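# Drawer kits by lamp colour, return signalled one

## Task

Some or all of the kits on the tray have a lit lamp beside them, and no two lit lamps share a colour. Move every kit with a lit lamp into its own drawer (a drawer that held nothing at the start, never two kits in one), and close all drawers completely; kits without a lit lamp remain on the tray. After a short delay the signal tower shows one of those lamp colours. Take out only the kit whose lamp showed that colour, put it back on the tray, and again close all drawers completely. At the end everything must stay put without the robot holding it. Finally open the grippers and move the arms away.

## Robot and tools

Robot: two 7-joint arms, left_arm and right_arm, each with a parallel gripper. These are just names; they do not refer to sides of a camera image.

Frame: every reported hand pose uses one scene frame. Its origin sits on the table surface midway between the arms, +x points out over the table, +z points up, and left_arm is toward +y. The state line gives, for each arm, end_effector_position (metres) and end_effector_quat_wxyz. The printed position can be somewhat off, more so when an arm is stretched far out.

Tool execute_actions takes "actions", a list holding zero or one entry, plus optional "pictures" (boolean; images come by default).
- Empty list: nothing is commanded; you get the current state.
- Motion entry: {"rows": [...], "steps": n}. rows holds 1 to 15 rows, steps is 1 to 15 (default 15). One control step is 1/30 s, one row per step, and the final row repeats if steps exceed rows.
- Wait entry: {"steps": n} with n up to 300 and no rows; it returns when n steps have passed since the previous result, with your reply time counted in.
A refused call sends nothing.

Row layout: one list for both arms, always 20 numbers. Numbers 1-7: left_arm joint targets; 8-10: left gripper position, force_limit, speed; 11-17: right_arm joint targets; 18-20: right gripper position, force_limit, speed. Joint targets are absolute angles in radians (same form as the Joint positions line), not offsets. Joint order and stated ranges: waist -2.744 to 2.744, shoulder -1.784 to 1.784, upper arm roll -2.901 to 2.901, elbow -3.042 to -0.152, forearm roll -2.807 to 2.807, wrist pitch 0.544 to 4.517, wrist roll -3.016 to 3.016. A target more than 0.018 rad beyond a stated end, and further out than the joint currently is, gets the call refused. True ends may differ by up to 0.018 rad; a target past the true end is clipped there and the result says "joint sent to its limit" (possibly about an earlier, still-running action). No such message does not prove more travel exists.

Gripper numbers, each in [-1, 1], absolute settings: position +1 is fully open (140 mm), about -0.8 brings the pads together, -1 closes until something blocks. force_limit is squeeze strength: roughly 14 N at -1, 60 N at 0, 107 N at +1 (for parts up to 40 mm wide). speed is how fast the gap changes: about 30, 140, 250 mm/s at -1, 0, +1. To leave a gripper unchanged, repeat its previous three numbers; a 0 is a real command.

Speed limits: each step, a joint target is kept within a lead of the measured angle: 0.248 rad for waist, shoulder, upper arm roll and elbow, 0.677 for forearm roll, 0.715 for wrist pitch, 1.54 for wrist roll. If the targets would put a gripper more than 70 mm away from where it is, all that arm's targets are pulled back proportionally. Far moves therefore take several calls.

After a call, arms keep heading to the last row sent (during thinking and waits) until everything has nearly stopped or a step is HELD; then only a new action moves them on. Fingers already in motion keep going.

Gripper geometry: fingers point along the gripper's +z and close along its y. end_effector_position is the point between the pads when shut; fingertips reach about 33 mm past it when closed, 9 mm when fully open. Closing pushes the tips about 24 mm further from the arm, so keep that clearance over surfaces.

Grasping: send position -1 and confirm object_status is 2. object_status codes: 0 moving; 1 blocked while opening; 2 blocked while closing (holding); 3 reached target or pads met (a thin part may still be held). Stopped fingers stay until the position number changes by at least 0.01, or the object yields or is lost, after which they continue up to the requested position. To squeeze harder while status is 2, raise force_limit and switch position between -1 and -0.98. position_measured is in counts, nonlinear: 3 is fully open, 230 is pads together.

Other result lines: Joint positions and Joint velocities (rad, rad/s, one block per arm, joint order as above); Joint torques (total drive output, nonzero in free air, offset and noisy); External joint torques (estimated outside load including friction and held weight, or "no reading"); "joint command not followed" (a clearance check altered or blocked joint targets on some steps; the rest of the row still ran); HELD (marks steps where your row, fully or partly, was not applied); MOTOR HOT (a motor near its heat limit); OVER-TEMPERATURE FAULT (brakes set until cool). TORQUE FAULT or FORCE FAULT means an arm stopped for 10 s and dropped the rest of the call. Load limits per arm in N m: waist 35, shoulder 35, upper arm roll 32, elbow 30, forearm roll 12, wrist pitch 12, wrist roll 12; contact force limit 40 N on any part, tool or held item, with the item's weight included. Holding loads heats motors.

Tool zoom_image: "camera" is one of cam_head_left, cam_head_right (896x504), cam_left_wrist, cam_right_wrist (616x616, fisheye); "region" is [x0, y0, x1, y1] in pixels of that camera's latest image, origin top-left, at most 504 by 504. Camera calibrations were supplied but are only approximate.

Tool finished_scene: "scene" is the current scene number. A reply with no tool call ends everything.

Avoid: dropping or knocking anything off the table (that fails the task), the arms touching or pressing each other, slams and forceful pushes, and anything left in place only by a gripper. Outside tugs on held parts or pushes on loose items may occur now and then.

Each tool is called after "Emit:" as name(argument=value, ...) on one line, values as JSON.

## Session

Emit:
execute_actions(actions=[])

Scene clock: 0.00 s of 15600.00 s.
left_arm: end_effector_position=(+0.4309, +0.6673, +0.3597) position_measured=3 object_status=3 end_effector_quat_wxyz=(+0.092, +0.914, -0.355, -0.172) | right_arm: end_effector_position=(+0.5271, -0.0817, +0.2502) position_measured=3 object_status=3 end_effector_quat_wxyz=(-0.390, +0.815, -0.409, +0.127)
Joint positions: left_arm=[ 0.48   0.203 -0.008 -1.428  0.146  1.266 -0.326] | right_arm=[ 0.733  0.017 -0.05  -2.264  1.415  2.995 -1.392]
Joint velocities: left_arm=[ 0.    -0.    -0.001 -0.001  0.002 -0.    -0.   ] | right_arm=[ 0.     0.     0.001  0.001 -0.    -0.001 -0.001]
Joint torques (N m, as the joint torque sensors report them, + toward a larger angle): no reading
External joint torques (N m, as the arm's controller estimates them; a push from outside toward a larger angle lowers the number): no reading

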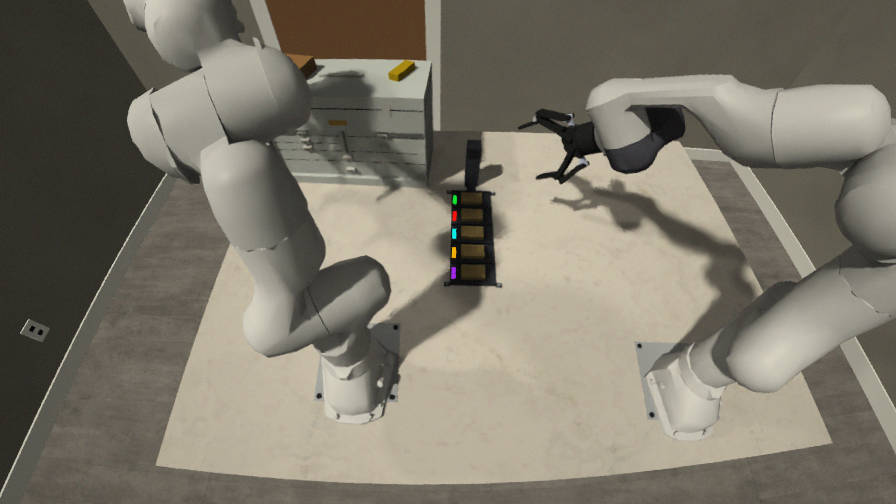

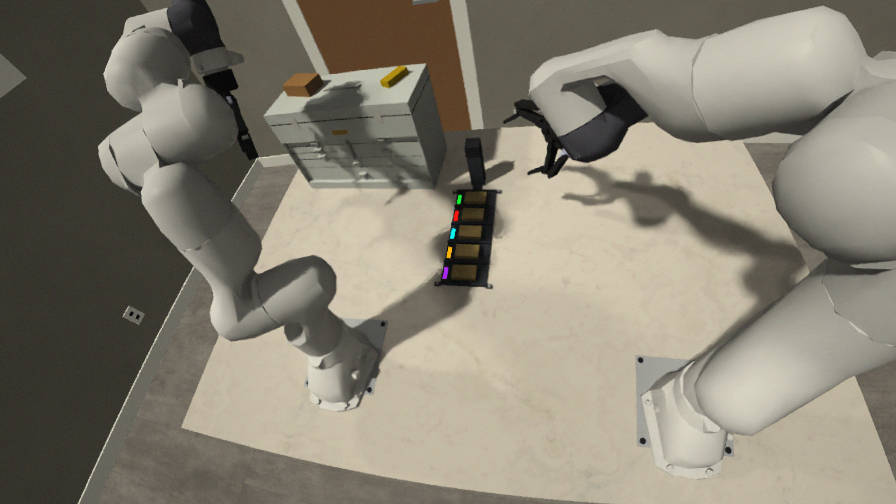

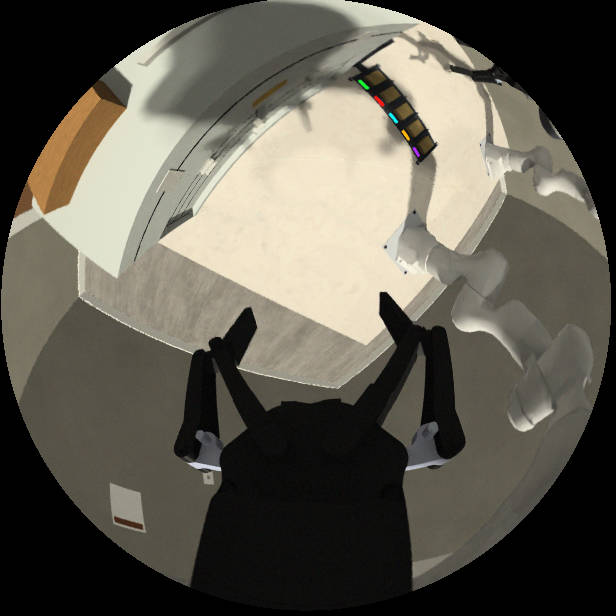

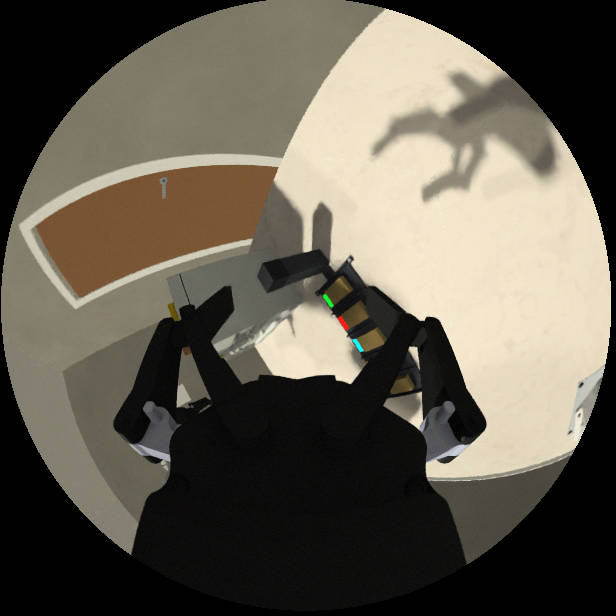

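Emit:
zoom_image(camera="cam_head_right", region=[250, 50, 530, 300])

Emit:
zoom_image(camera="cam_head_left", region=[250, 50, 530, 300])

Region (250, 50, 530, 300) of cam_head_right's 896x504 image, scaled by 1.800, with more detail than that image has; it fills the top 450 rows of this view, and the rest is white.

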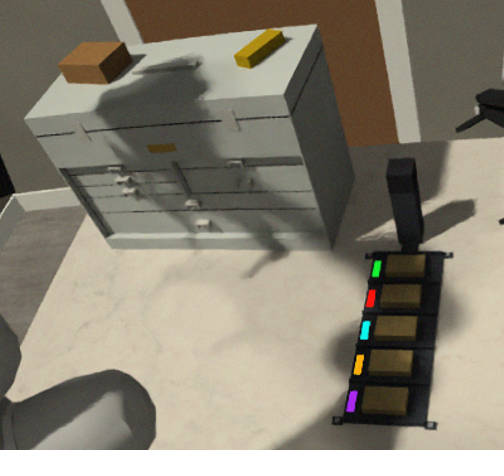

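Region (250, 50, 530, 300) of cam_head_left's 896x504 image, scaled by 1.800, with more detail than that image has; it fills the top 450 rows of this view, and the rest is white.

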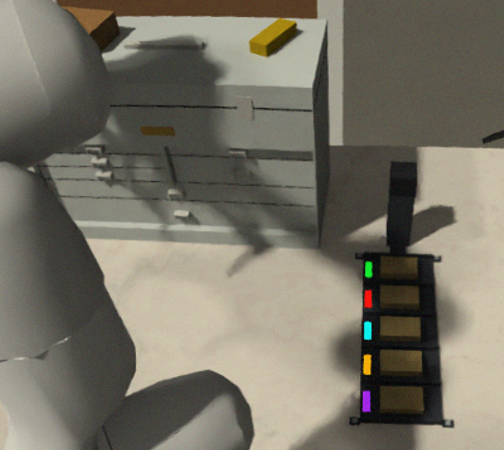

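Emit:
execute_actions(actions=[{"rows":[[0.1,-0.647,0,-2.873,0,2.576,-1.57,1,0,0, 0.2,0.017,-0.05,-2.264,1.415,2.995,-1.392,1,0,0]],"steps":15}], pictures=false)

Emit:
execute_actions(actions=[{"steps":90}])

Scene clock: 90.10 s of 15600.00 s.
left_arm: end_effector_position=(+0.5693, +0.5211, +0.4108) position_measured=3 object_status=3 end_effector_quat_wxyz=(-0.068, +0.955, -0.279, +0.077) | right_arm: end_effector_position=(+0.6216, -0.3728, +0.2500) position_measured=3 object_status=3 end_effector_quat_wxyz=(-0.353, +0.703, -0.580, +0.210)
Joint positions: left_arm=[ 0.192 -0.148 -0.002 -1.81   0.051  1.861 -0.808] | right_arm=[ 0.278  0.017 -0.047 -2.264  1.415  2.992 -1.392]
Joint velocities: left_arm=[-0.371 -0.844 -0.033 -0.819 -0.126  1.314 -0.877] | right_arm=[-0.889 -0.002 -0.082  0.002  0.     0.007 -0.001]
Joint torques (N m, as the joint torque sensors report them, + toward a larger angle): left_arm=[  1.8  -24.93   1.23  25.04   0.66   4.37  -0.34] | right_arm=[  3.02 -32.53   0.94  23.27  -1.56   1.93   0.05]
External joint torques (N m, as the arm's controller estimates them; a push from outside toward a larger angle lowers the number): left_arm=[-1.77 -1.62 -2.44 -1.75 -0.57  1.01 -0.33] | right_arm=[-0.83 -0.96 -2.28  0.94 -0.08  0.33  0.1 ]
Steps of this call (steps 1 to 90: nothing new was sent; then 86.60 s passed at rest; steps 91 to 105: all 15 steps of this action). Readings (joint positions | what the end effector reports):
91: left_arm=[0.468 0.189 -0.000 -1.452 0.138 1.300 -0.361] | right_arm=[0.713 0.017 -0.039 -2.264 1.415 2.993 -1.392] | left_arm position_measured=3 object_status=3 | right_arm position_measured=3 object_status=3
92: left_arm=[0.452 0.170 0.004 -1.477 0.130 1.336 -0.397] | right_arm=[0.687 0.017 -0.036 -2.264 1.415 2.992 -1.392] | left_arm position_measured=3 object_status=3 | right_arm position_measured=3 object_status=3
94: left_arm=[0.411 0.127 0.005 -1.525 0.114 1.408 -0.465] | right_arm=[0.628 0.017 -0.036 -2.264 1.415 2.992 -1.392] | left_arm position_measured=3 object_status=3 | right_arm position_measured=3 object_status=3
98: left_arm=[0.320 0.038 0.004 -1.617 0.088 1.556 -0.591] | right_arm=[0.502 0.017 -0.041 -2.264 1.415 2.992 -1.392] | left_arm position_measured=3 object_status=3 | right_arm position_measured=3 object_status=3
105: the state above

Scene clock: 93.10 s of 15600.00 s.
left_arm: end_effector_position=(+0.4283, +0.4394, +0.1964) position_measured=3 object_status=3 end_effector_quat_wxyz=(-0.012, +0.984, +0.052, +0.171) | right_arm: end_effector_position=(+0.6244, -0.4309, +0.2502) position_measured=3 object_status=3 end_effector_quat_wxyz=(-0.343, +0.678, -0.610, +0.226)
Joint positions: left_arm=[ 0.103 -0.645 -0.002 -2.872  0.003  2.572 -1.563] | right_arm=[ 0.2    0.017 -0.052 -2.264  1.415  2.995 -1.392]
Joint velocities: left_arm=[-0.    -0.001 -0.     0.001 -0.     0.    -0.002] | right_arm=[ 0.001  0.     0.001 -0.    -0.002 -0.001  0.   ]
Joint torques (N m, as the joint torque sensors report them, + toward a larger angle): left_arm=[ -2.02 -10.86   1.34  22.01   0.1    3.97  -0.27] | right_arm=[  0.11 -32.6   -0.18  23.3   -1.57   1.63   0.1 ]
External joint torques (N m, as the arm's controller estimates them; a push from outside toward a larger angle lowers the number): left_arm=[-2.   -1.72  1.93 -1.64 -0.59  0.77 -0.28] | right_arm=[-0.01 -1.72 -0.25  0.62 -0.03 -0.08  0.14]
Steps of this call (steps 1 to 60: the robot went on to your last target; steps 61 to 90: nothing new was sent). Readings (joint positions | what the end effector reports):
1: left_arm=[0.180 -0.178 -0.002 -1.840 0.047 1.910 -0.838] | right_arm=[0.251 0.017 -0.050 -2.264 1.415 2.993 -1.392] | left_arm position_measured=3 object_status=3 | right_arm position_measured=3 object_status=3
2: left_arm=[0.169 -0.211 -0.002 -1.874 0.042 1.960 -0.869] | right_arm=[0.230 0.017 -0.054 -2.264 1.415 2.994 -1.392] | left_arm position_measured=3 object_status=3 | right_arm position_measured=3 object_status=3
4: left_arm=[0.149 -0.285 -0.002 -1.952 0.034 2.063 -0.938] | right_arm=[0.207 0.017 -0.059 -2.264 1.415 2.995 -1.392] | left_arm position_measured=3 object_status=3 | right_arm position_measured=3 object_status=3
8: left_arm=[0.116 -0.509 -0.002 -2.188 0.017 2.293 -1.113] | right_arm=[0.200 0.017 -0.056 -2.264 1.415 2.995 -1.392] | left_arm position_measured=3 object_status=3 | right_arm position_measured=3 object_status=3
90: the state above
All arms were judged still, so your last target was given up. Only a new action makes them travel on or press farther. Fingers that are still opening or closing keep moving.
camera_calibration (this result's frames):
cam_left_wrist: T_world_to_cam=[[-0.0254846, -0.993323, -0.112516, 0.477724], [-0.995749, 0.0152577, 0.0908353, 0.415014], [-0.088512, 0.114352, -0.989489, 0.372574], [0, 0, 0, 1]] pos_world=[0.458402, 0.425598, 0.384712]
cam_right_wrist: T_world_to_cam=[[-0.683751, -0.0234244, -0.729339, 0.596495], [-0.419239, 0.830676, 0.366355, 0.519357], [0.597263, 0.556262, -0.577796, 0.187545], [0, 0, 0, 1]] pos_world=[0.513575, -0.521769, 0.353141]

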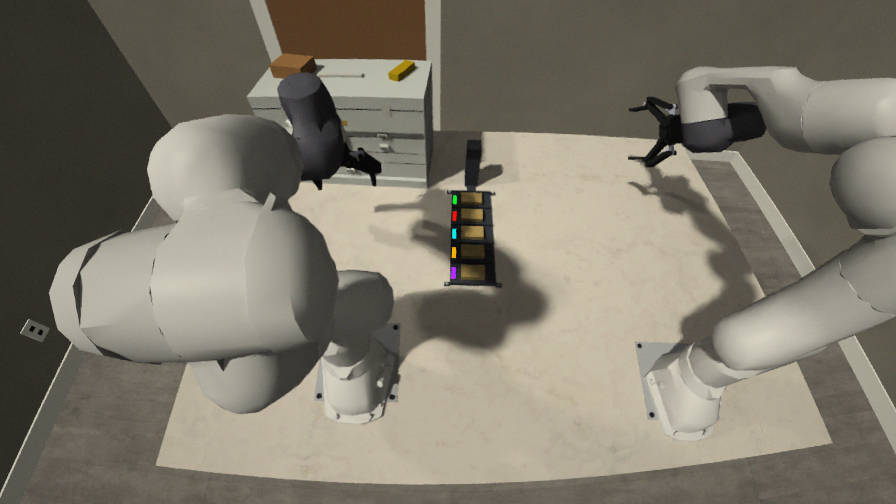

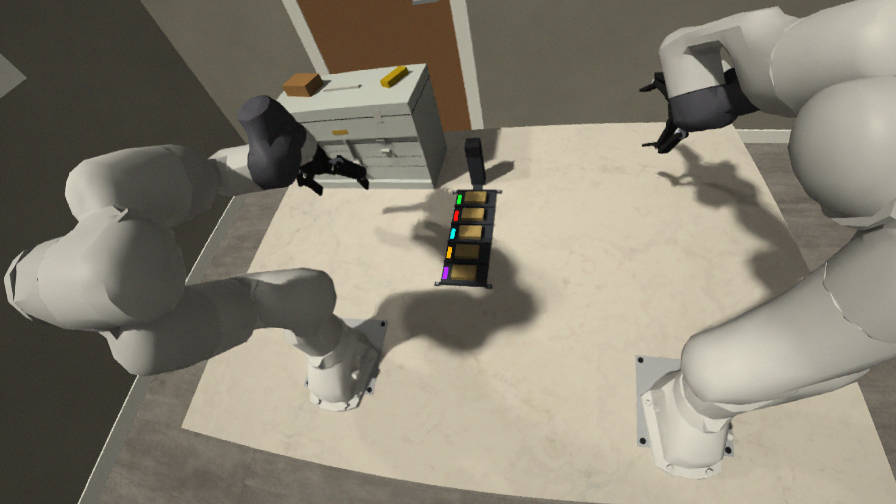

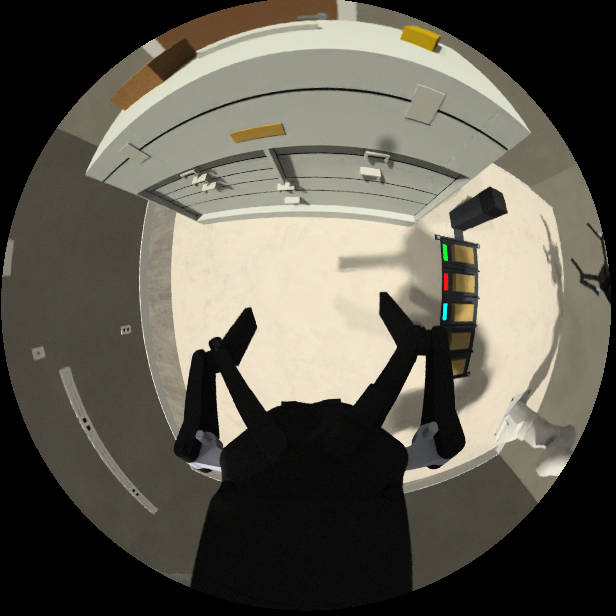

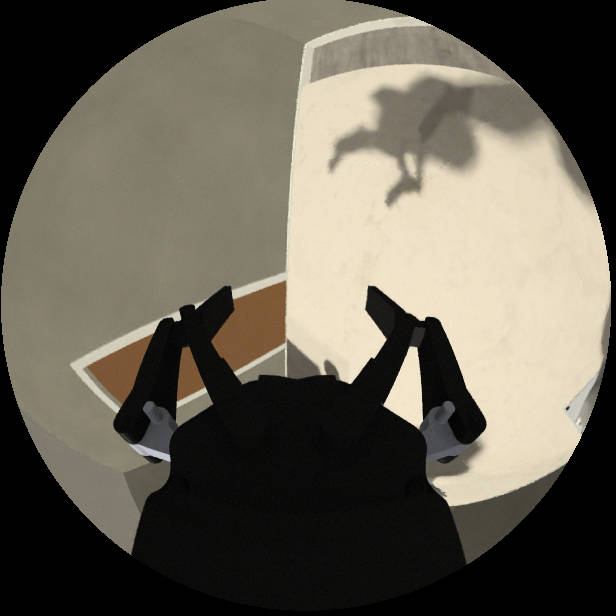

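Emit:
execute_actions(actions=[])

Emit:
zoom_image(camera="cam_left_wrist", region=[110, 100, 510, 330])

Scene clock: 103.57 s of 15600.00 s.
left_arm: end_effector_position=(+0.4283, +0.4394, +0.1964) position_measured=3 object_status=3 end_effector_quat_wxyz=(-0.012, +0.984, +0.052, +0.171) | right_arm: end_effector_position=(+0.6244, -0.4308, +0.2502) position_measured=3 object_status=3 end_effector_quat_wxyz=(-0.343, +0.678, -0.610, +0.226)
Joint positions: left_arm=[ 0.103 -0.645 -0.002 -2.872  0.003  2.572 -1.563] | right_arm=[ 0.2    0.017 -0.052 -2.264  1.415  2.995 -1.392]
Joint velocities: left_arm=[ 0.     0.     0.    -0.     0.    -0.001 -0.   ] | right_arm=[-0.    -0.001  0.    -0.001  0.    -0.001  0.001]
Joint torques (N m, as the joint torque sensors report them, + toward a larger angle): left_arm=[ -2.38 -10.7    1.23  22.22   0.19   3.96  -0.29] | right_arm=[  0.44 -32.64  -0.07  22.93  -1.53   1.62  -0.01]
External joint torques (N m, as the arm's controller estimates them; a push from outside toward a larger angle lowers the number): left_arm=[-2.38 -1.74  1.79 -1.22 -0.5   0.79 -0.3 ] | right_arm=[ 0.46 -1.69  0.02  0.25  0.   -0.11  0.03]
Steps of this call (steps 1 to 90: nothing new was sent; then 7.47 s passed at rest). Readings (joint positions | what the end effector reports):
1: left_arm=[0.103 -0.645 -0.002 -2.872 0.003 2.572 -1.563] | right_arm=[0.200 0.017 -0.052 -2.264 1.415 2.995 -1.392] | left_arm position_measured=3 object_status=3 | right_arm position_measured=3 object_status=3
2: left_arm=[0.103 -0.645 -0.002 -2.872 0.003 2.572 -1.563] | right_arm=[0.200 0.017 -0.052 -2.264 1.415 2.995 -1.392] | left_arm position_measured=3 object_status=3 | right_arm position_measured=3 object_status=3
4: left_arm=[0.103 -0.645 -0.002 -2.872 0.003 2.572 -1.563] | right_arm=[0.200 0.017 -0.052 -2.264 1.415 2.995 -1.392] | left_arm position_measured=3 object_status=3 | right_arm position_measured=3 object_status=3
8: left_arm=[0.103 -0.645 -0.002 -2.872 0.003 2.572 -1.563] | right_arm=[0.200 0.017 -0.052 -2.264 1.415 2.995 -1.392] | left_arm position_measured=3 object_status=3 | right_arm position_measured=3 object_status=3
90: the state above
camera_calibration (this result's frames):
cam_left_wrist: T_world_to_cam=[[-0.0254088, -0.993332, -0.112451, 0.477651], [-0.995754, 0.0151924, 0.090794, 0.415045], [-0.0884802, 0.11428, -0.989501, 0.372581], [0, 0, 0, 1]] pos_world=[0.458385, 0.425582, 0.384698]
cam_right_wrist: T_world_to_cam=[[-0.68375, -0.0234525, -0.729339, 0.596483], [-0.419274, 0.830659, 0.366355, 0.519347], [0.59724, 0.556288, -0.577796, 0.187555], [0, 0, 0, 1]] pos_world=[0.513579, -0.521745, 0.353142]

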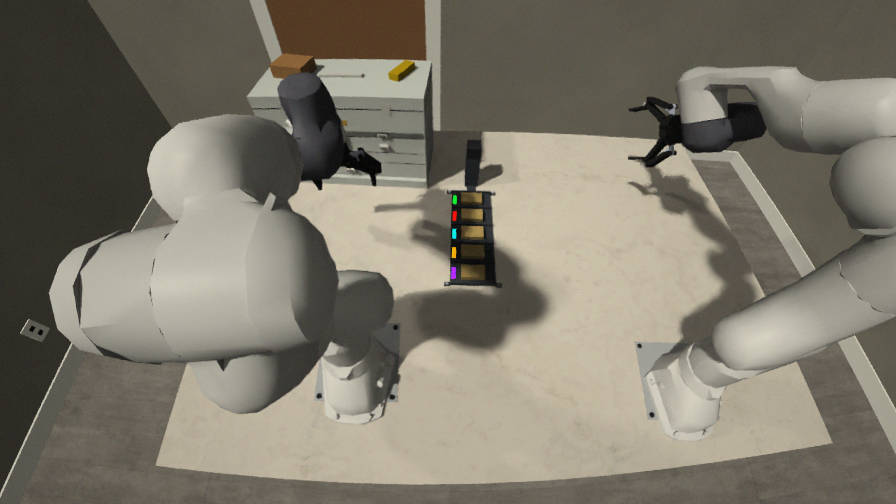

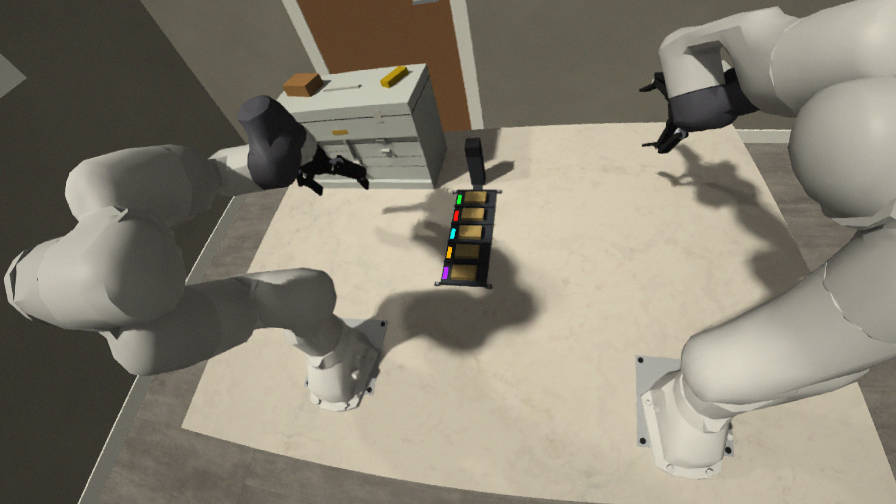

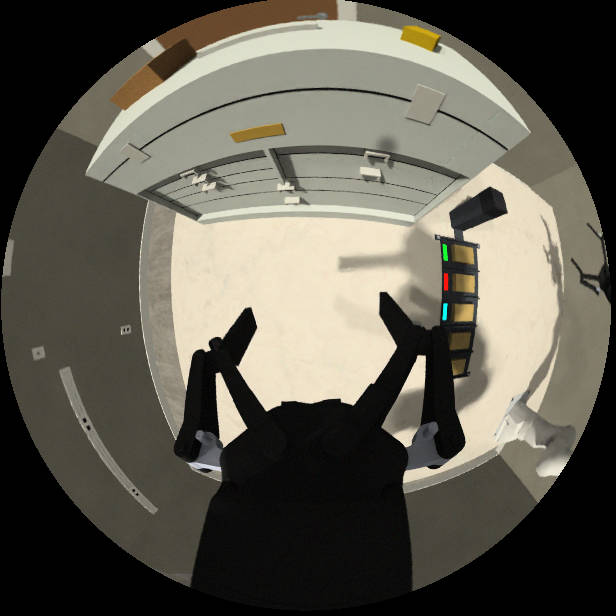

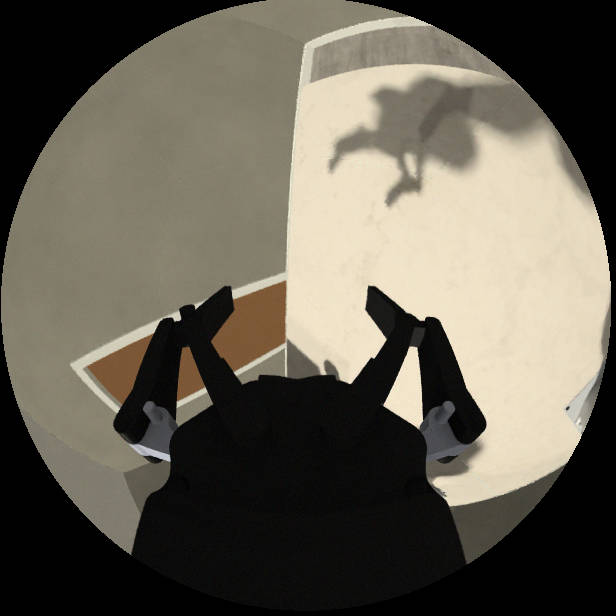

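Region (110, 100, 510, 330) of cam_left_wrist's 616x616 image, scaled by 1.260, with more detail than that image has; it fills the top 290 rows of this view, and the rest is white.

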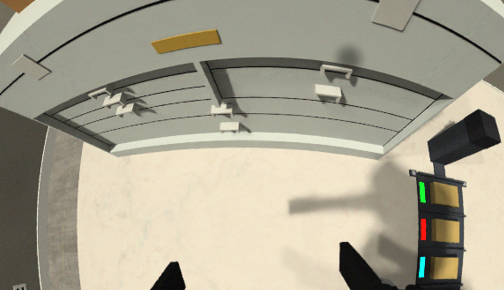

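Emit:
execute_actions(actions=[{"rows":[[0.1,-0.11,0,-2.91,0,3.41,1.57,1,0,0, 0.2,0.017,-0.05,-2.264,1.415,2.995,-1.392,1,0,0]],"steps":15}], pictures=false)

Emit:
execute_actions(actions=[{"steps":60}], pictures=false)

Emit:
execute_actions(actions=[{"rows":[[0.1,0.42,0,-2.945,0,4.24,1.57,1,0,0, 0.2,0.017,-0.05,-2.264,1.415,2.995,-1.392,1,0,0]],"steps":15}], pictures=false)

Emit:
execute_actions(actions=[{"steps":60}])

Scene clock: 167.63 s of 15600.00 s.
left_arm: end_effector_position=(+0.5007, +0.4470, +0.0962) position_measured=3 object_status=3 end_effector_quat_wxyz=(+0.243, -0.517, +0.812, -0.118) | right_arm: end_effector_position=(+0.6244, -0.4308, +0.2502) position_measured=3 object_status=3 end_effector_quat_wxyz=(-0.343, +0.678, -0.610, +0.226)
Joint positions: left_arm=[ 0.103 -0.113 -0.002 -2.913  0.002  3.348  0.549] | right_arm=[ 0.2    0.017 -0.052 -2.264  1.415  2.995 -1.392]
Joint velocities: left_arm=[-0.001  0.005  0.001  0.022 -0.001  0.355  3.359] | right_arm=[ 0.001  0.     0.     0.001  0.    -0.001 -0.001]
Joint torques (N m, as the joint torque sensors report them, + toward a larger angle): left_arm=[ -2.15 -18.14   1.89  16.37  -0.07   4.06   1.03] | right_arm=[  0.02 -32.95  -0.36  23.16  -1.59   1.61   0.08]
External joint torques (N m, as the arm's controller estimates them; a push from outside toward a larger angle lowers the number): left_arm=[-2.24  1.44  1.9   0.86 -0.29  0.89  1.12] | right_arm=[-0.1  -2.03 -0.42  0.46 -0.05 -0.1   0.13]
Steps of this call (steps 1 to 90: nothing new was sent; then 60.57 s passed at rest; steps 91 to 105: all 15 steps of this action). Readings (joint positions | what the end effector reports):
91: left_arm=[0.103 -0.617 -0.002 -2.873 0.002 2.641 -1.475] | right_arm=[0.200 0.017 -0.052 -2.264 1.415 2.995 -1.392] | left_arm position_measured=3 object_status=3 | right_arm position_measured=3 object_status=3
92: left_arm=[0.103 -0.571 -0.002 -2.876 0.002 2.722 -1.376] | right_arm=[0.200 0.017 -0.052 -2.264 1.415 2.995 -1.392] | left_arm position_measured=3 object_status=3 | right_arm position_measured=3 object_status=3
94: left_arm=[0.103 -0.449 -0.002 -2.884 0.002 2.914 -1.111] | right_arm=[0.200 0.017 -0.052 -2.264 1.415 2.995 -1.392] | left_arm position_measured=3 object_status=3 | right_arm position_measured=3 object_status=3
98: left_arm=[0.103 -0.178 -0.002 -2.906 0.002 3.182 -0.478] | right_arm=[0.200 0.017 -0.052 -2.264 1.415 2.995 -1.392] | left_arm position_measured=3 object_status=3 | right_arm position_measured=3 object_status=3
105: the state above

Scene clock: 169.63 s of 15600.00 s.
left_arm: end_effector_position=(+0.5138, +0.4485, +0.1107) position_measured=3 object_status=3 end_effector_quat_wxyz=(+0.298, -0.058, +0.953, +0.016) | right_arm: end_effector_position=(+0.6244, -0.4308, +0.2502) position_measured=3 object_status=3 end_effector_quat_wxyz=(-0.343, +0.678, -0.610, +0.226)
Joint positions: left_arm=[ 0.103 -0.112 -0.002 -2.911  0.002  3.406  1.562] | right_arm=[ 0.2    0.017 -0.052 -2.264  1.415  2.995 -1.392]
Joint velocities: left_arm=[ 0.001 -0.001  0.     0.     0.001 -0.     0.005] | right_arm=[ 0.002 -0.001 -0.001  0.001 -0.001  0.    -0.   ]
Joint torques (N m, as the joint torque sensors report them, + toward a larger angle): left_arm=[ -1.99 -17.52   1.87  16.01  -0.01   4.11   0.43] | right_arm=[ -0.04 -33.01  -0.36  23.03  -1.53   1.66   0.06]
External joint torques (N m, as the arm's controller estimates them; a push from outside toward a larger angle lowers the number): left_arm=[-2.01  2.45  1.94 -0.01 -0.28  0.76  0.45] | right_arm=[ 0.04 -2.03 -0.22  0.29  0.   -0.08  0.1 ]
Steps of this call (steps 1 to 60: the robot went on to your last target). Readings (joint positions | what the end effector reports):
1: left_arm=[0.103 -0.113 -0.002 -2.912 0.002 3.359 0.654] | right_arm=[0.200 0.017 -0.052 -2.264 1.415 2.995 -1.392] | left_arm position_measured=3 object_status=3 | right_arm position_measured=3 object_status=3
2: left_arm=[0.103 -0.113 -0.002 -2.912 0.002 3.367 0.749] | right_arm=[0.200 0.017 -0.052 -2.264 1.415 2.995 -1.392] | left_arm position_measured=3 object_status=3 | right_arm position_measured=3 object_status=3
4: left_arm=[0.103 -0.113 -0.002 -2.911 0.002 3.380 0.909] | right_arm=[0.200 0.017 -0.052 -2.264 1.415 2.995 -1.392] | left_arm position_measured=3 object_status=3 | right_arm position_measured=3 object_status=3
8: left_arm=[0.103 -0.112 -0.002 -2.911 0.002 3.394 1.141] | right_arm=[0.200 0.017 -0.052 -2.264 1.415 2.995 -1.392] | left_arm position_measured=3 object_status=3 | right_arm position_measured=3 object_status=3
60: the state above
All arms were judged still, so your last target was given up. Only a new action makes them travel on or press farther. Fingers that are still opening or closing keep moving.

Scene clock: 170.13 s of 15600.00 s.
left_arm: end_effector_position=(+0.4997, +0.4467, +0.0444) position_measured=3 object_status=3 end_effector_quat_wxyz=(+0.401, -0.056, +0.914, +0.021) | right_arm: end_effector_position=(+0.6244, -0.4308, +0.2502) position_measured=3 object_status=3 end_effector_quat_wxyz=(-0.343, +0.678, -0.609, +0.226)
Joint positions: left_arm=[ 0.103  0.417 -0.002 -2.947  0.001  4.19   1.563] | right_arm=[ 0.2    0.017 -0.052 -2.264  1.415  2.995 -1.392]
Joint velocities: left_arm=[-0.001  0.006  0.     0.01  -0.     0.284  0.   ] | right_arm=[-0.001 -0.     0.    -0.     0.    -0.001 -0.002]
Joint torques (N m, as the joint torque sensors report them, + toward a larger angle): left_arm=[ -2.42 -23.75   1.57   4.38  -0.33   4.16   0.35] | right_arm=[  0.53 -32.98   0.13  22.97  -1.52   1.59   0.05]
External joint torques (N m, as the arm's controller estimates them; a push from outside toward a larger angle lowers the number): left_arm=[-2.44  1.64  1.2   0.08 -0.15  0.89  0.37] | right_arm=[ 0.61 -2.11  0.27  0.36  0.   -0.15  0.09]
Steps of this call (steps 1 to 15: all 15 steps of this action). Readings (joint positions | what the end effector reports):
1: left_arm=[0.103 -0.065 -0.002 -2.911 0.001 3.518 1.562] | right_arm=[0.200 0.017 -0.052 -2.264 1.415 2.995 -1.392] | left_arm position_measured=3 object_status=3 | right_arm position_measured=3 object_status=3
2: left_arm=[0.103 0.011 -0.002 -2.914 0.001 3.647 1.562] | right_arm=[0.200 0.017 -0.052 -2.264 1.415 2.995 -1.392] | left_arm position_measured=3 object_status=3 | right_arm position_measured=3 object_status=3
4: left_arm=[0.103 0.168 -0.002 -2.926 0.001 3.842 1.562] | right_arm=[0.200 0.017 -0.052 -2.264 1.415 2.995 -1.392] | left_arm position_measured=3 object_status=3 | right_arm position_measured=3 object_status=3
8: left_arm=[0.103 0.385 -0.002 -2.948 0.001 4.052 1.563] | right_arm=[0.200 0.017 -0.052 -2.264 1.415 2.995 -1.392] | left_arm position_measured=3 object_status=3 | right_arm position_measured=3 object_status=3
15: the state above

Scene clock: 172.13 s of 15600.00 s.
left_arm: end_effector_position=(+0.5064, +0.4474, +0.0579) position_measured=3 object_status=3 end_effector_quat_wxyz=(+0.422, -0.055, +0.905, +0.022) | right_arm: end_effector_position=(+0.6244, -0.4308, +0.2502) position_measured=3 object_status=3 end_effector_quat_wxyz=(-0.343, +0.678, -0.609, +0.226)
Joint positions: left_arm=[ 0.103  0.418 -0.002 -2.946  0.001  4.236  1.563] | right_arm=[ 0.2    0.017 -0.052 -2.264  1.415  2.995 -1.392]
Joint velocities: left_arm=[ 0.001  0.001  0.    -0.     0.001 -0.     0.001] | right_arm=[ 0.001  0.001  0.    -0.    -0.    -0.001  0.001]
Joint torques (N m, as the joint torque sensors report them, + toward a larger angle): left_arm=[ -2.13 -24.16   1.26   4.8   -0.3    4.16   0.44] | right_arm=[  0.07 -32.72  -0.34  23.23  -1.57   1.63   0.05]
External joint torques (N m, as the arm's controller estimates them; a push from outside toward a larger angle lowers the number): left_arm=[-2.18  1.38  0.85  0.36 -0.11  0.78  0.46] | right_arm=[-0.11 -1.92 -0.47  0.61 -0.02 -0.07  0.09]
Steps of this call (steps 1 to 30: the robot went on to your last target; steps 31 to 60: nothing new was sent). Readings (joint positions | what the end effector reports):
1: left_arm=[0.103 0.417 -0.002 -2.947 0.001 4.198 1.563] | right_arm=[0.200 0.017 -0.052 -2.264 1.415 2.995 -1.392] | left_arm position_measured=3 object_status=3 | right_arm position_measured=3 object_status=3
2: left_arm=[0.103 0.417 -0.002 -2.947 0.001 4.205 1.563] | right_arm=[0.200 0.017 -0.052 -2.264 1.415 2.995 -1.392] | left_arm position_measured=3 object_status=3 | right_arm position_measured=3 object_status=3
4: left_arm=[0.103 0.418 -0.002 -2.947 0.001 4.215 1.563] | right_arm=[0.200 0.017 -0.052 -2.264 1.415 2.995 -1.392] | left_arm position_measured=3 object_status=3 | right_arm position_measured=3 object_status=3
8: left_arm=[0.103 0.418 -0.002 -2.947 0.001 4.227 1.563] | right_arm=[0.200 0.017 -0.052 -2.264 1.415 2.995 -1.392] | left_arm position_measured=3 object_status=3 | right_arm position_measured=3 object_status=3
60: the state above
All arms were judged still, so your last target was given up. Only a new action makes them travel on or press farther. Fingers that are still opening or closing keep moving.
camera_calibration (this result's frames):
cam_left_wrist: T_world_to_cam=[[0.0272858, 0.996501, 0.078996, -0.456043], [0.270048, -0.0834353, 0.959225, -0.141842], [0.96246, -0.0048405, -0.27138, -0.278894], [0, 0, 0, 1]] pos_world=[0.319172, 0.441263, 0.0963977]
cam_right_wrist: T_world_to_cam=[[-0.683748, -0.0234884, -0.72934, 0.596468], [-0.419318, 0.830636, 0.366356, 0.519334], [0.597211, 0.55632, -0.577795, 0.187566], [0, 0, 0, 1]] pos_world=[0.513583, -0.521715, 0.353142]

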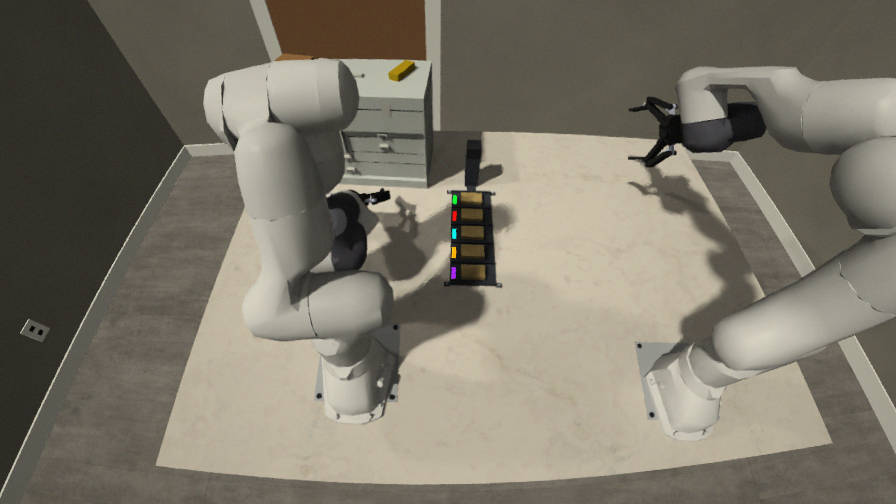

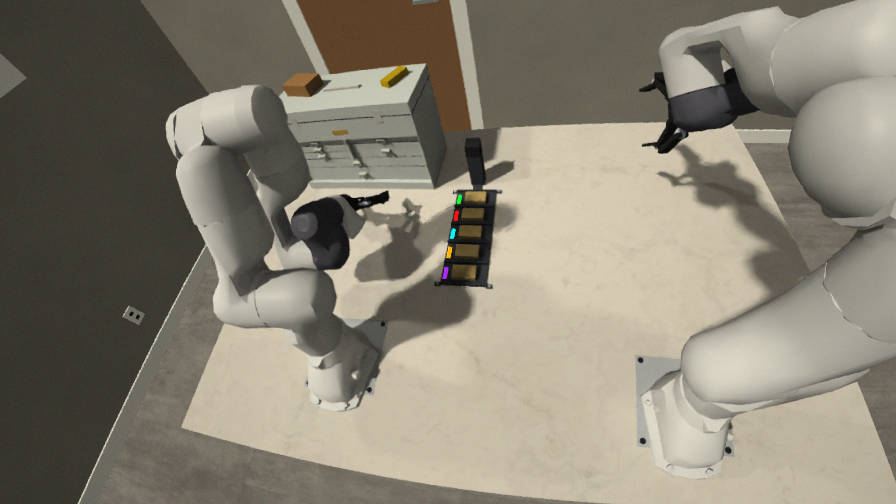

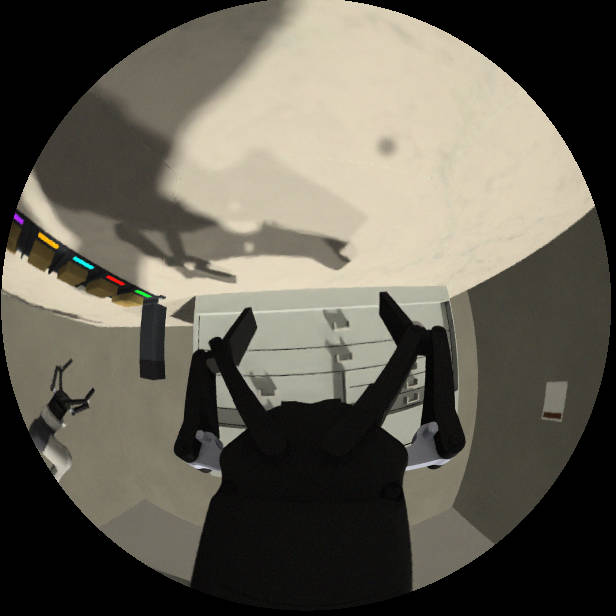

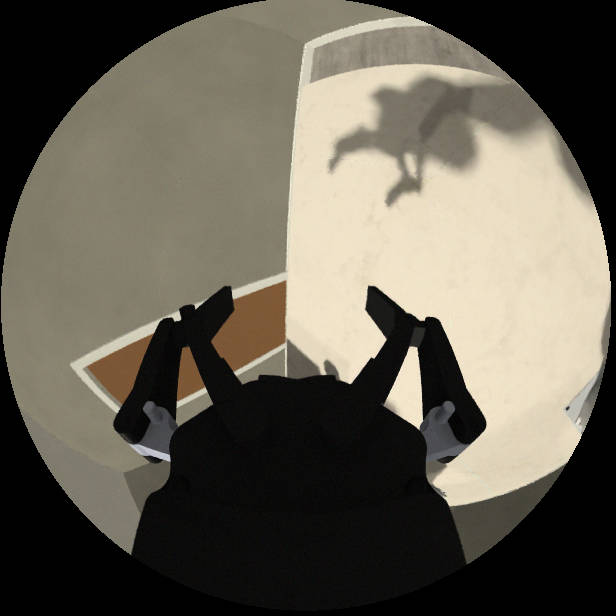

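Emit:
zoom_image(camera="cam_left_wrist", region=[180, 270, 480, 450])

Region (180, 270, 480, 450) of cam_left_wrist's 616x616 image, scaled by 1.680, with more detail than that image has; it fills the top 302 rows of this view, and the rest is white.

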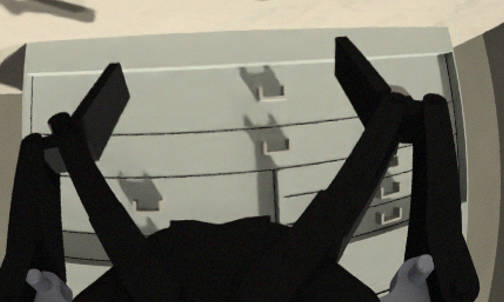

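Emit:
execute_actions(actions=[{"rows":[[0.16,0.336,0,-2.926,0,4.139,1.57,-0.2,0,0, 0.2,0.017,-0.05,-2.264,1.415,2.995,-1.392,1,0,0]],"steps":15}], pictures=false)

Emit:
execute_actions(actions=[{"steps":30}])

Emit:
zoom_image(camera="cam_left_wrist", region=[180, 220, 480, 450])

Scene clock: 212.63 s of 15600.00 s.
left_arm: end_effector_position=(+0.5220, +0.4783, +0.0785) position_measured=108 object_status=0 end_effector_quat_wxyz=(+0.426, -0.080, +0.900, +0.034) | right_arm: end_effector_position=(+0.6244, -0.4308, +0.2502) position_measured=3 object_status=3 end_effector_quat_wxyz=(-0.343, +0.678, -0.609, +0.226)
Joint positions: left_arm=[ 0.157  0.338 -0.001 -2.926  0.001  4.148  1.563] | right_arm=[ 0.2    0.017 -0.052 -2.264  1.415  2.995 -1.392]
Joint velocities: left_arm=[ 0.002 -0.001  0.     0.     0.001 -0.031  0.   ] | right_arm=[-0.     0.    -0.001 -0.    -0.001  0.001 -0.001]
Joint torques (N m, as the joint torque sensors report them, + toward a larger angle): left_arm=[  0.98 -26.89   1.38   6.63  -0.22   2.91   0.35] | right_arm=[ -0.14 -32.66  -0.13  23.04  -1.54   1.6    0.02]
External joint torques (N m, as the arm's controller estimates them; a push from outside toward a larger angle lowers the number): left_arm=[ 0.97 -1.38  1.06 -0.13 -0.13 -0.52  0.38] | right_arm=[-0.02 -1.71  0.04  0.37 -0.01 -0.14  0.06]
Steps of this call (steps 1 to 90: nothing new was sent; then 37.00 s passed at rest; steps 91 to 105: all 15 steps of this action). Readings (joint positions | what the end effector reports):
91: left_arm=[0.114 0.404 -0.005 -2.946 0.002 4.218 1.563] | right_arm=[0.200 0.017 -0.052 -2.264 1.415 2.995 -1.392] | left_arm position_measured=3 object_status=0 | right_arm position_measured=3 object_status=3
92: left_arm=[0.128 0.382 -0.004 -2.941 0.002 4.204 1.563] | right_arm=[0.200 0.017 -0.052 -2.264 1.415 2.995 -1.392] | left_arm position_measured=10 object_status=0 | right_arm position_measured=3 object_status=3
94: left_arm=[0.147 0.353 -0.001 -2.930 0.002 4.186 1.563] | right_arm=[0.200 0.017 -0.052 -2.264 1.415 2.995 -1.392] | left_arm position_measured=25 object_status=0 | right_arm position_measured=3 object_status=3
98: left_arm=[0.156 0.339 -0.001 -2.926 0.001 4.163 1.563] | right_arm=[0.200 0.017 -0.052 -2.264 1.415 2.995 -1.392] | left_arm position_measured=55 object_status=0 | right_arm position_measured=3 object_status=3
105: the state above

Scene clock: 213.63 s of 15600.00 s.
left_arm: end_effector_position=(+0.5214, +0.4782, +0.0771) position_measured=154 object_status=3 end_effector_quat_wxyz=(+0.424, -0.080, +0.901, +0.034) | right_arm: end_effector_position=(+0.6244, -0.4308, +0.2502) position_measured=3 object_status=3 end_effector_quat_wxyz=(-0.343, +0.678, -0.609, +0.226)
Joint positions: left_arm=[ 0.157  0.338 -0.001 -2.926  0.001  4.143  1.563] | right_arm=[ 0.2    0.017 -0.052 -2.264  1.415  2.995 -1.392]
Joint velocities: left_arm=[ 0.     0.002  0.    -0.     0.     0.001  0.001] | right_arm=[ 0.001 -0.001 -0.     0.    -0.001 -0.     0.001]
Joint torques (N m, as the joint torque sensors report them, + toward a larger angle): left_arm=[  0.9  -27.64   0.99   5.98  -0.2    2.87   0.42] | right_arm=[ -0.21 -32.98  -0.2   23.26  -1.59   1.62   0.07]
External joint torques (N m, as the arm's controller estimates them; a push from outside toward a larger angle lowers the number): left_arm=[ 0.92 -2.33  0.7  -0.65 -0.1  -0.53  0.44] | right_arm=[-0.32 -2.04 -0.24  0.56 -0.05 -0.1   0.11]
Steps of this call (steps 1 to 15: the robot went on to your last target; steps 16 to 30: nothing new was sent). Readings (joint positions | what the end effector reports):
1: left_arm=[0.157 0.338 -0.001 -2.926 0.001 4.147 1.563] | right_arm=[0.200 0.017 -0.052 -2.264 1.415 2.995 -1.392] | left_arm position_measured=116 object_status=0 | right_arm position_measured=3 object_status=3
2: left_arm=[0.157 0.338 -0.001 -2.926 0.001 4.146 1.563] | right_arm=[0.200 0.017 -0.052 -2.264 1.415 2.995 -1.392] | left_arm position_measured=123 object_status=0 | right_arm position_measured=3 object_status=3
4: left_arm=[0.157 0.338 -0.001 -2.926 0.001 4.145 1.563] | right_arm=[0.200 0.017 -0.052 -2.264 1.415 2.995 -1.392] | left_arm position_measured=139 object_status=0 | right_arm position_measured=3 object_status=3
8: left_arm=[0.157 0.338 -0.001 -2.926 0.001 4.144 1.563] | right_arm=[0.200 0.017 -0.052 -2.264 1.415 2.995 -1.392] | left_arm position_measured=154 object_status=0 | right_arm position_measured=3 object_status=3
30: the state above
All arms were judged still, so your last target was given up. Only a new action makes them travel on or press farther. Fingers that are still opening or closing keep moving.
camera_calibration (this result's frames):
cam_left_wrist: T_world_to_cam=[[-0.0284527, 0.996336, 0.0806585, -0.459658], [0.267368, -0.0701656, 0.961036, -0.166818], [0.963174, 0.0489096, -0.264392, -0.314597], [0, 0, 0, 1]] pos_world=[0.334535, 0.461656, 0.114217]
cam_right_wrist: T_world_to_cam=[[-0.683748, -0.0235043, -0.72934, 0.596461], [-0.419338, 0.830626, 0.366356, 0.519329], [0.597198, 0.556335, -0.577795, 0.187572], [0, 0, 0, 1]] pos_world=[0.513586, -0.521701, 0.353142]

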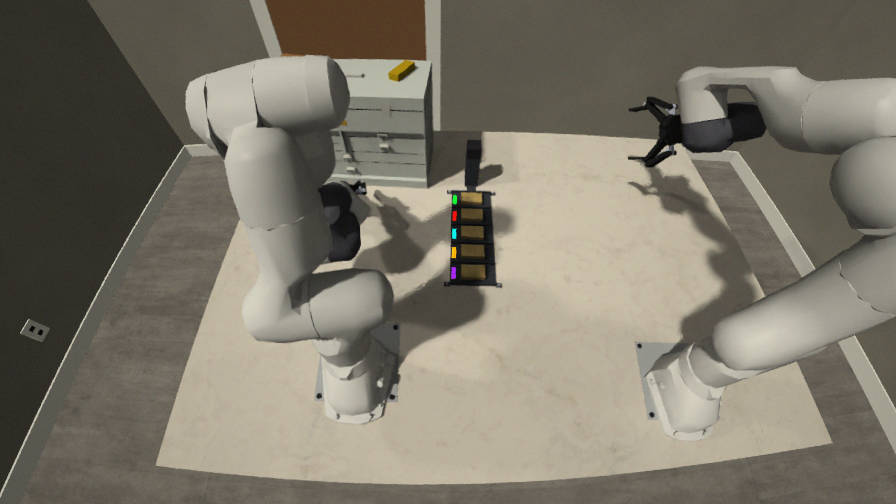

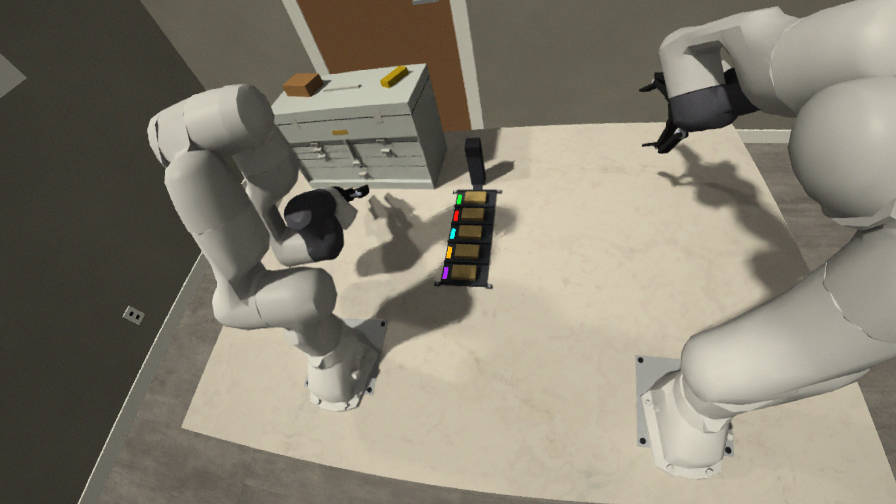

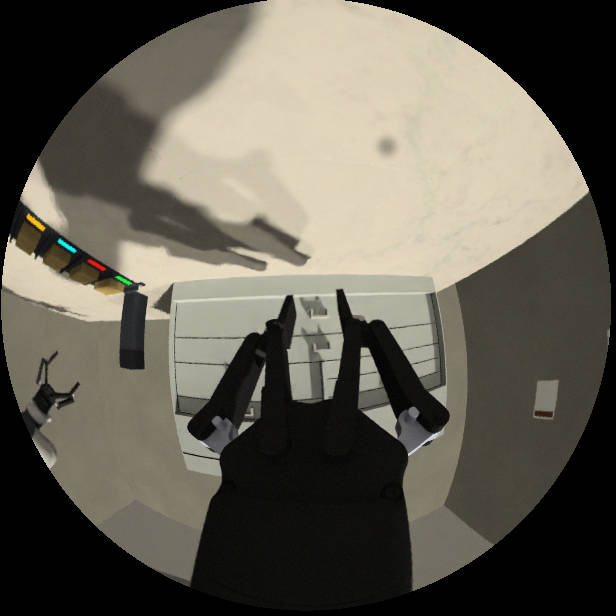

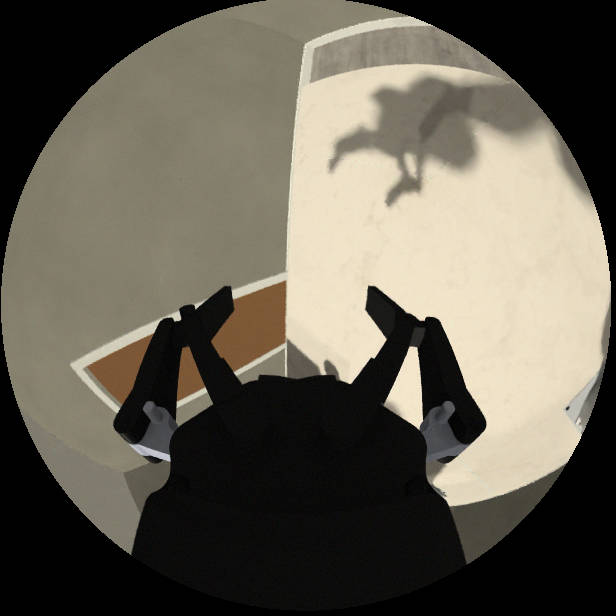

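Region (180, 220, 480, 450) of cam_left_wrist's 616x616 image, scaled by 1.680, with more detail than that image has; it fills the top 386 rows of this view, and the rest is white.

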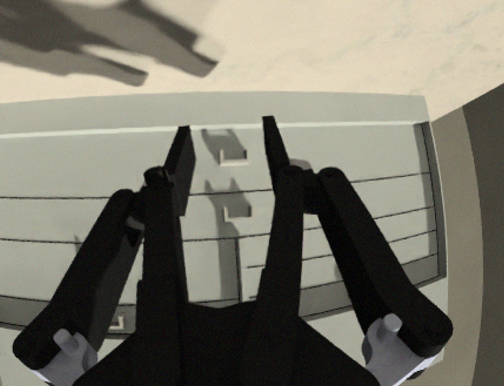

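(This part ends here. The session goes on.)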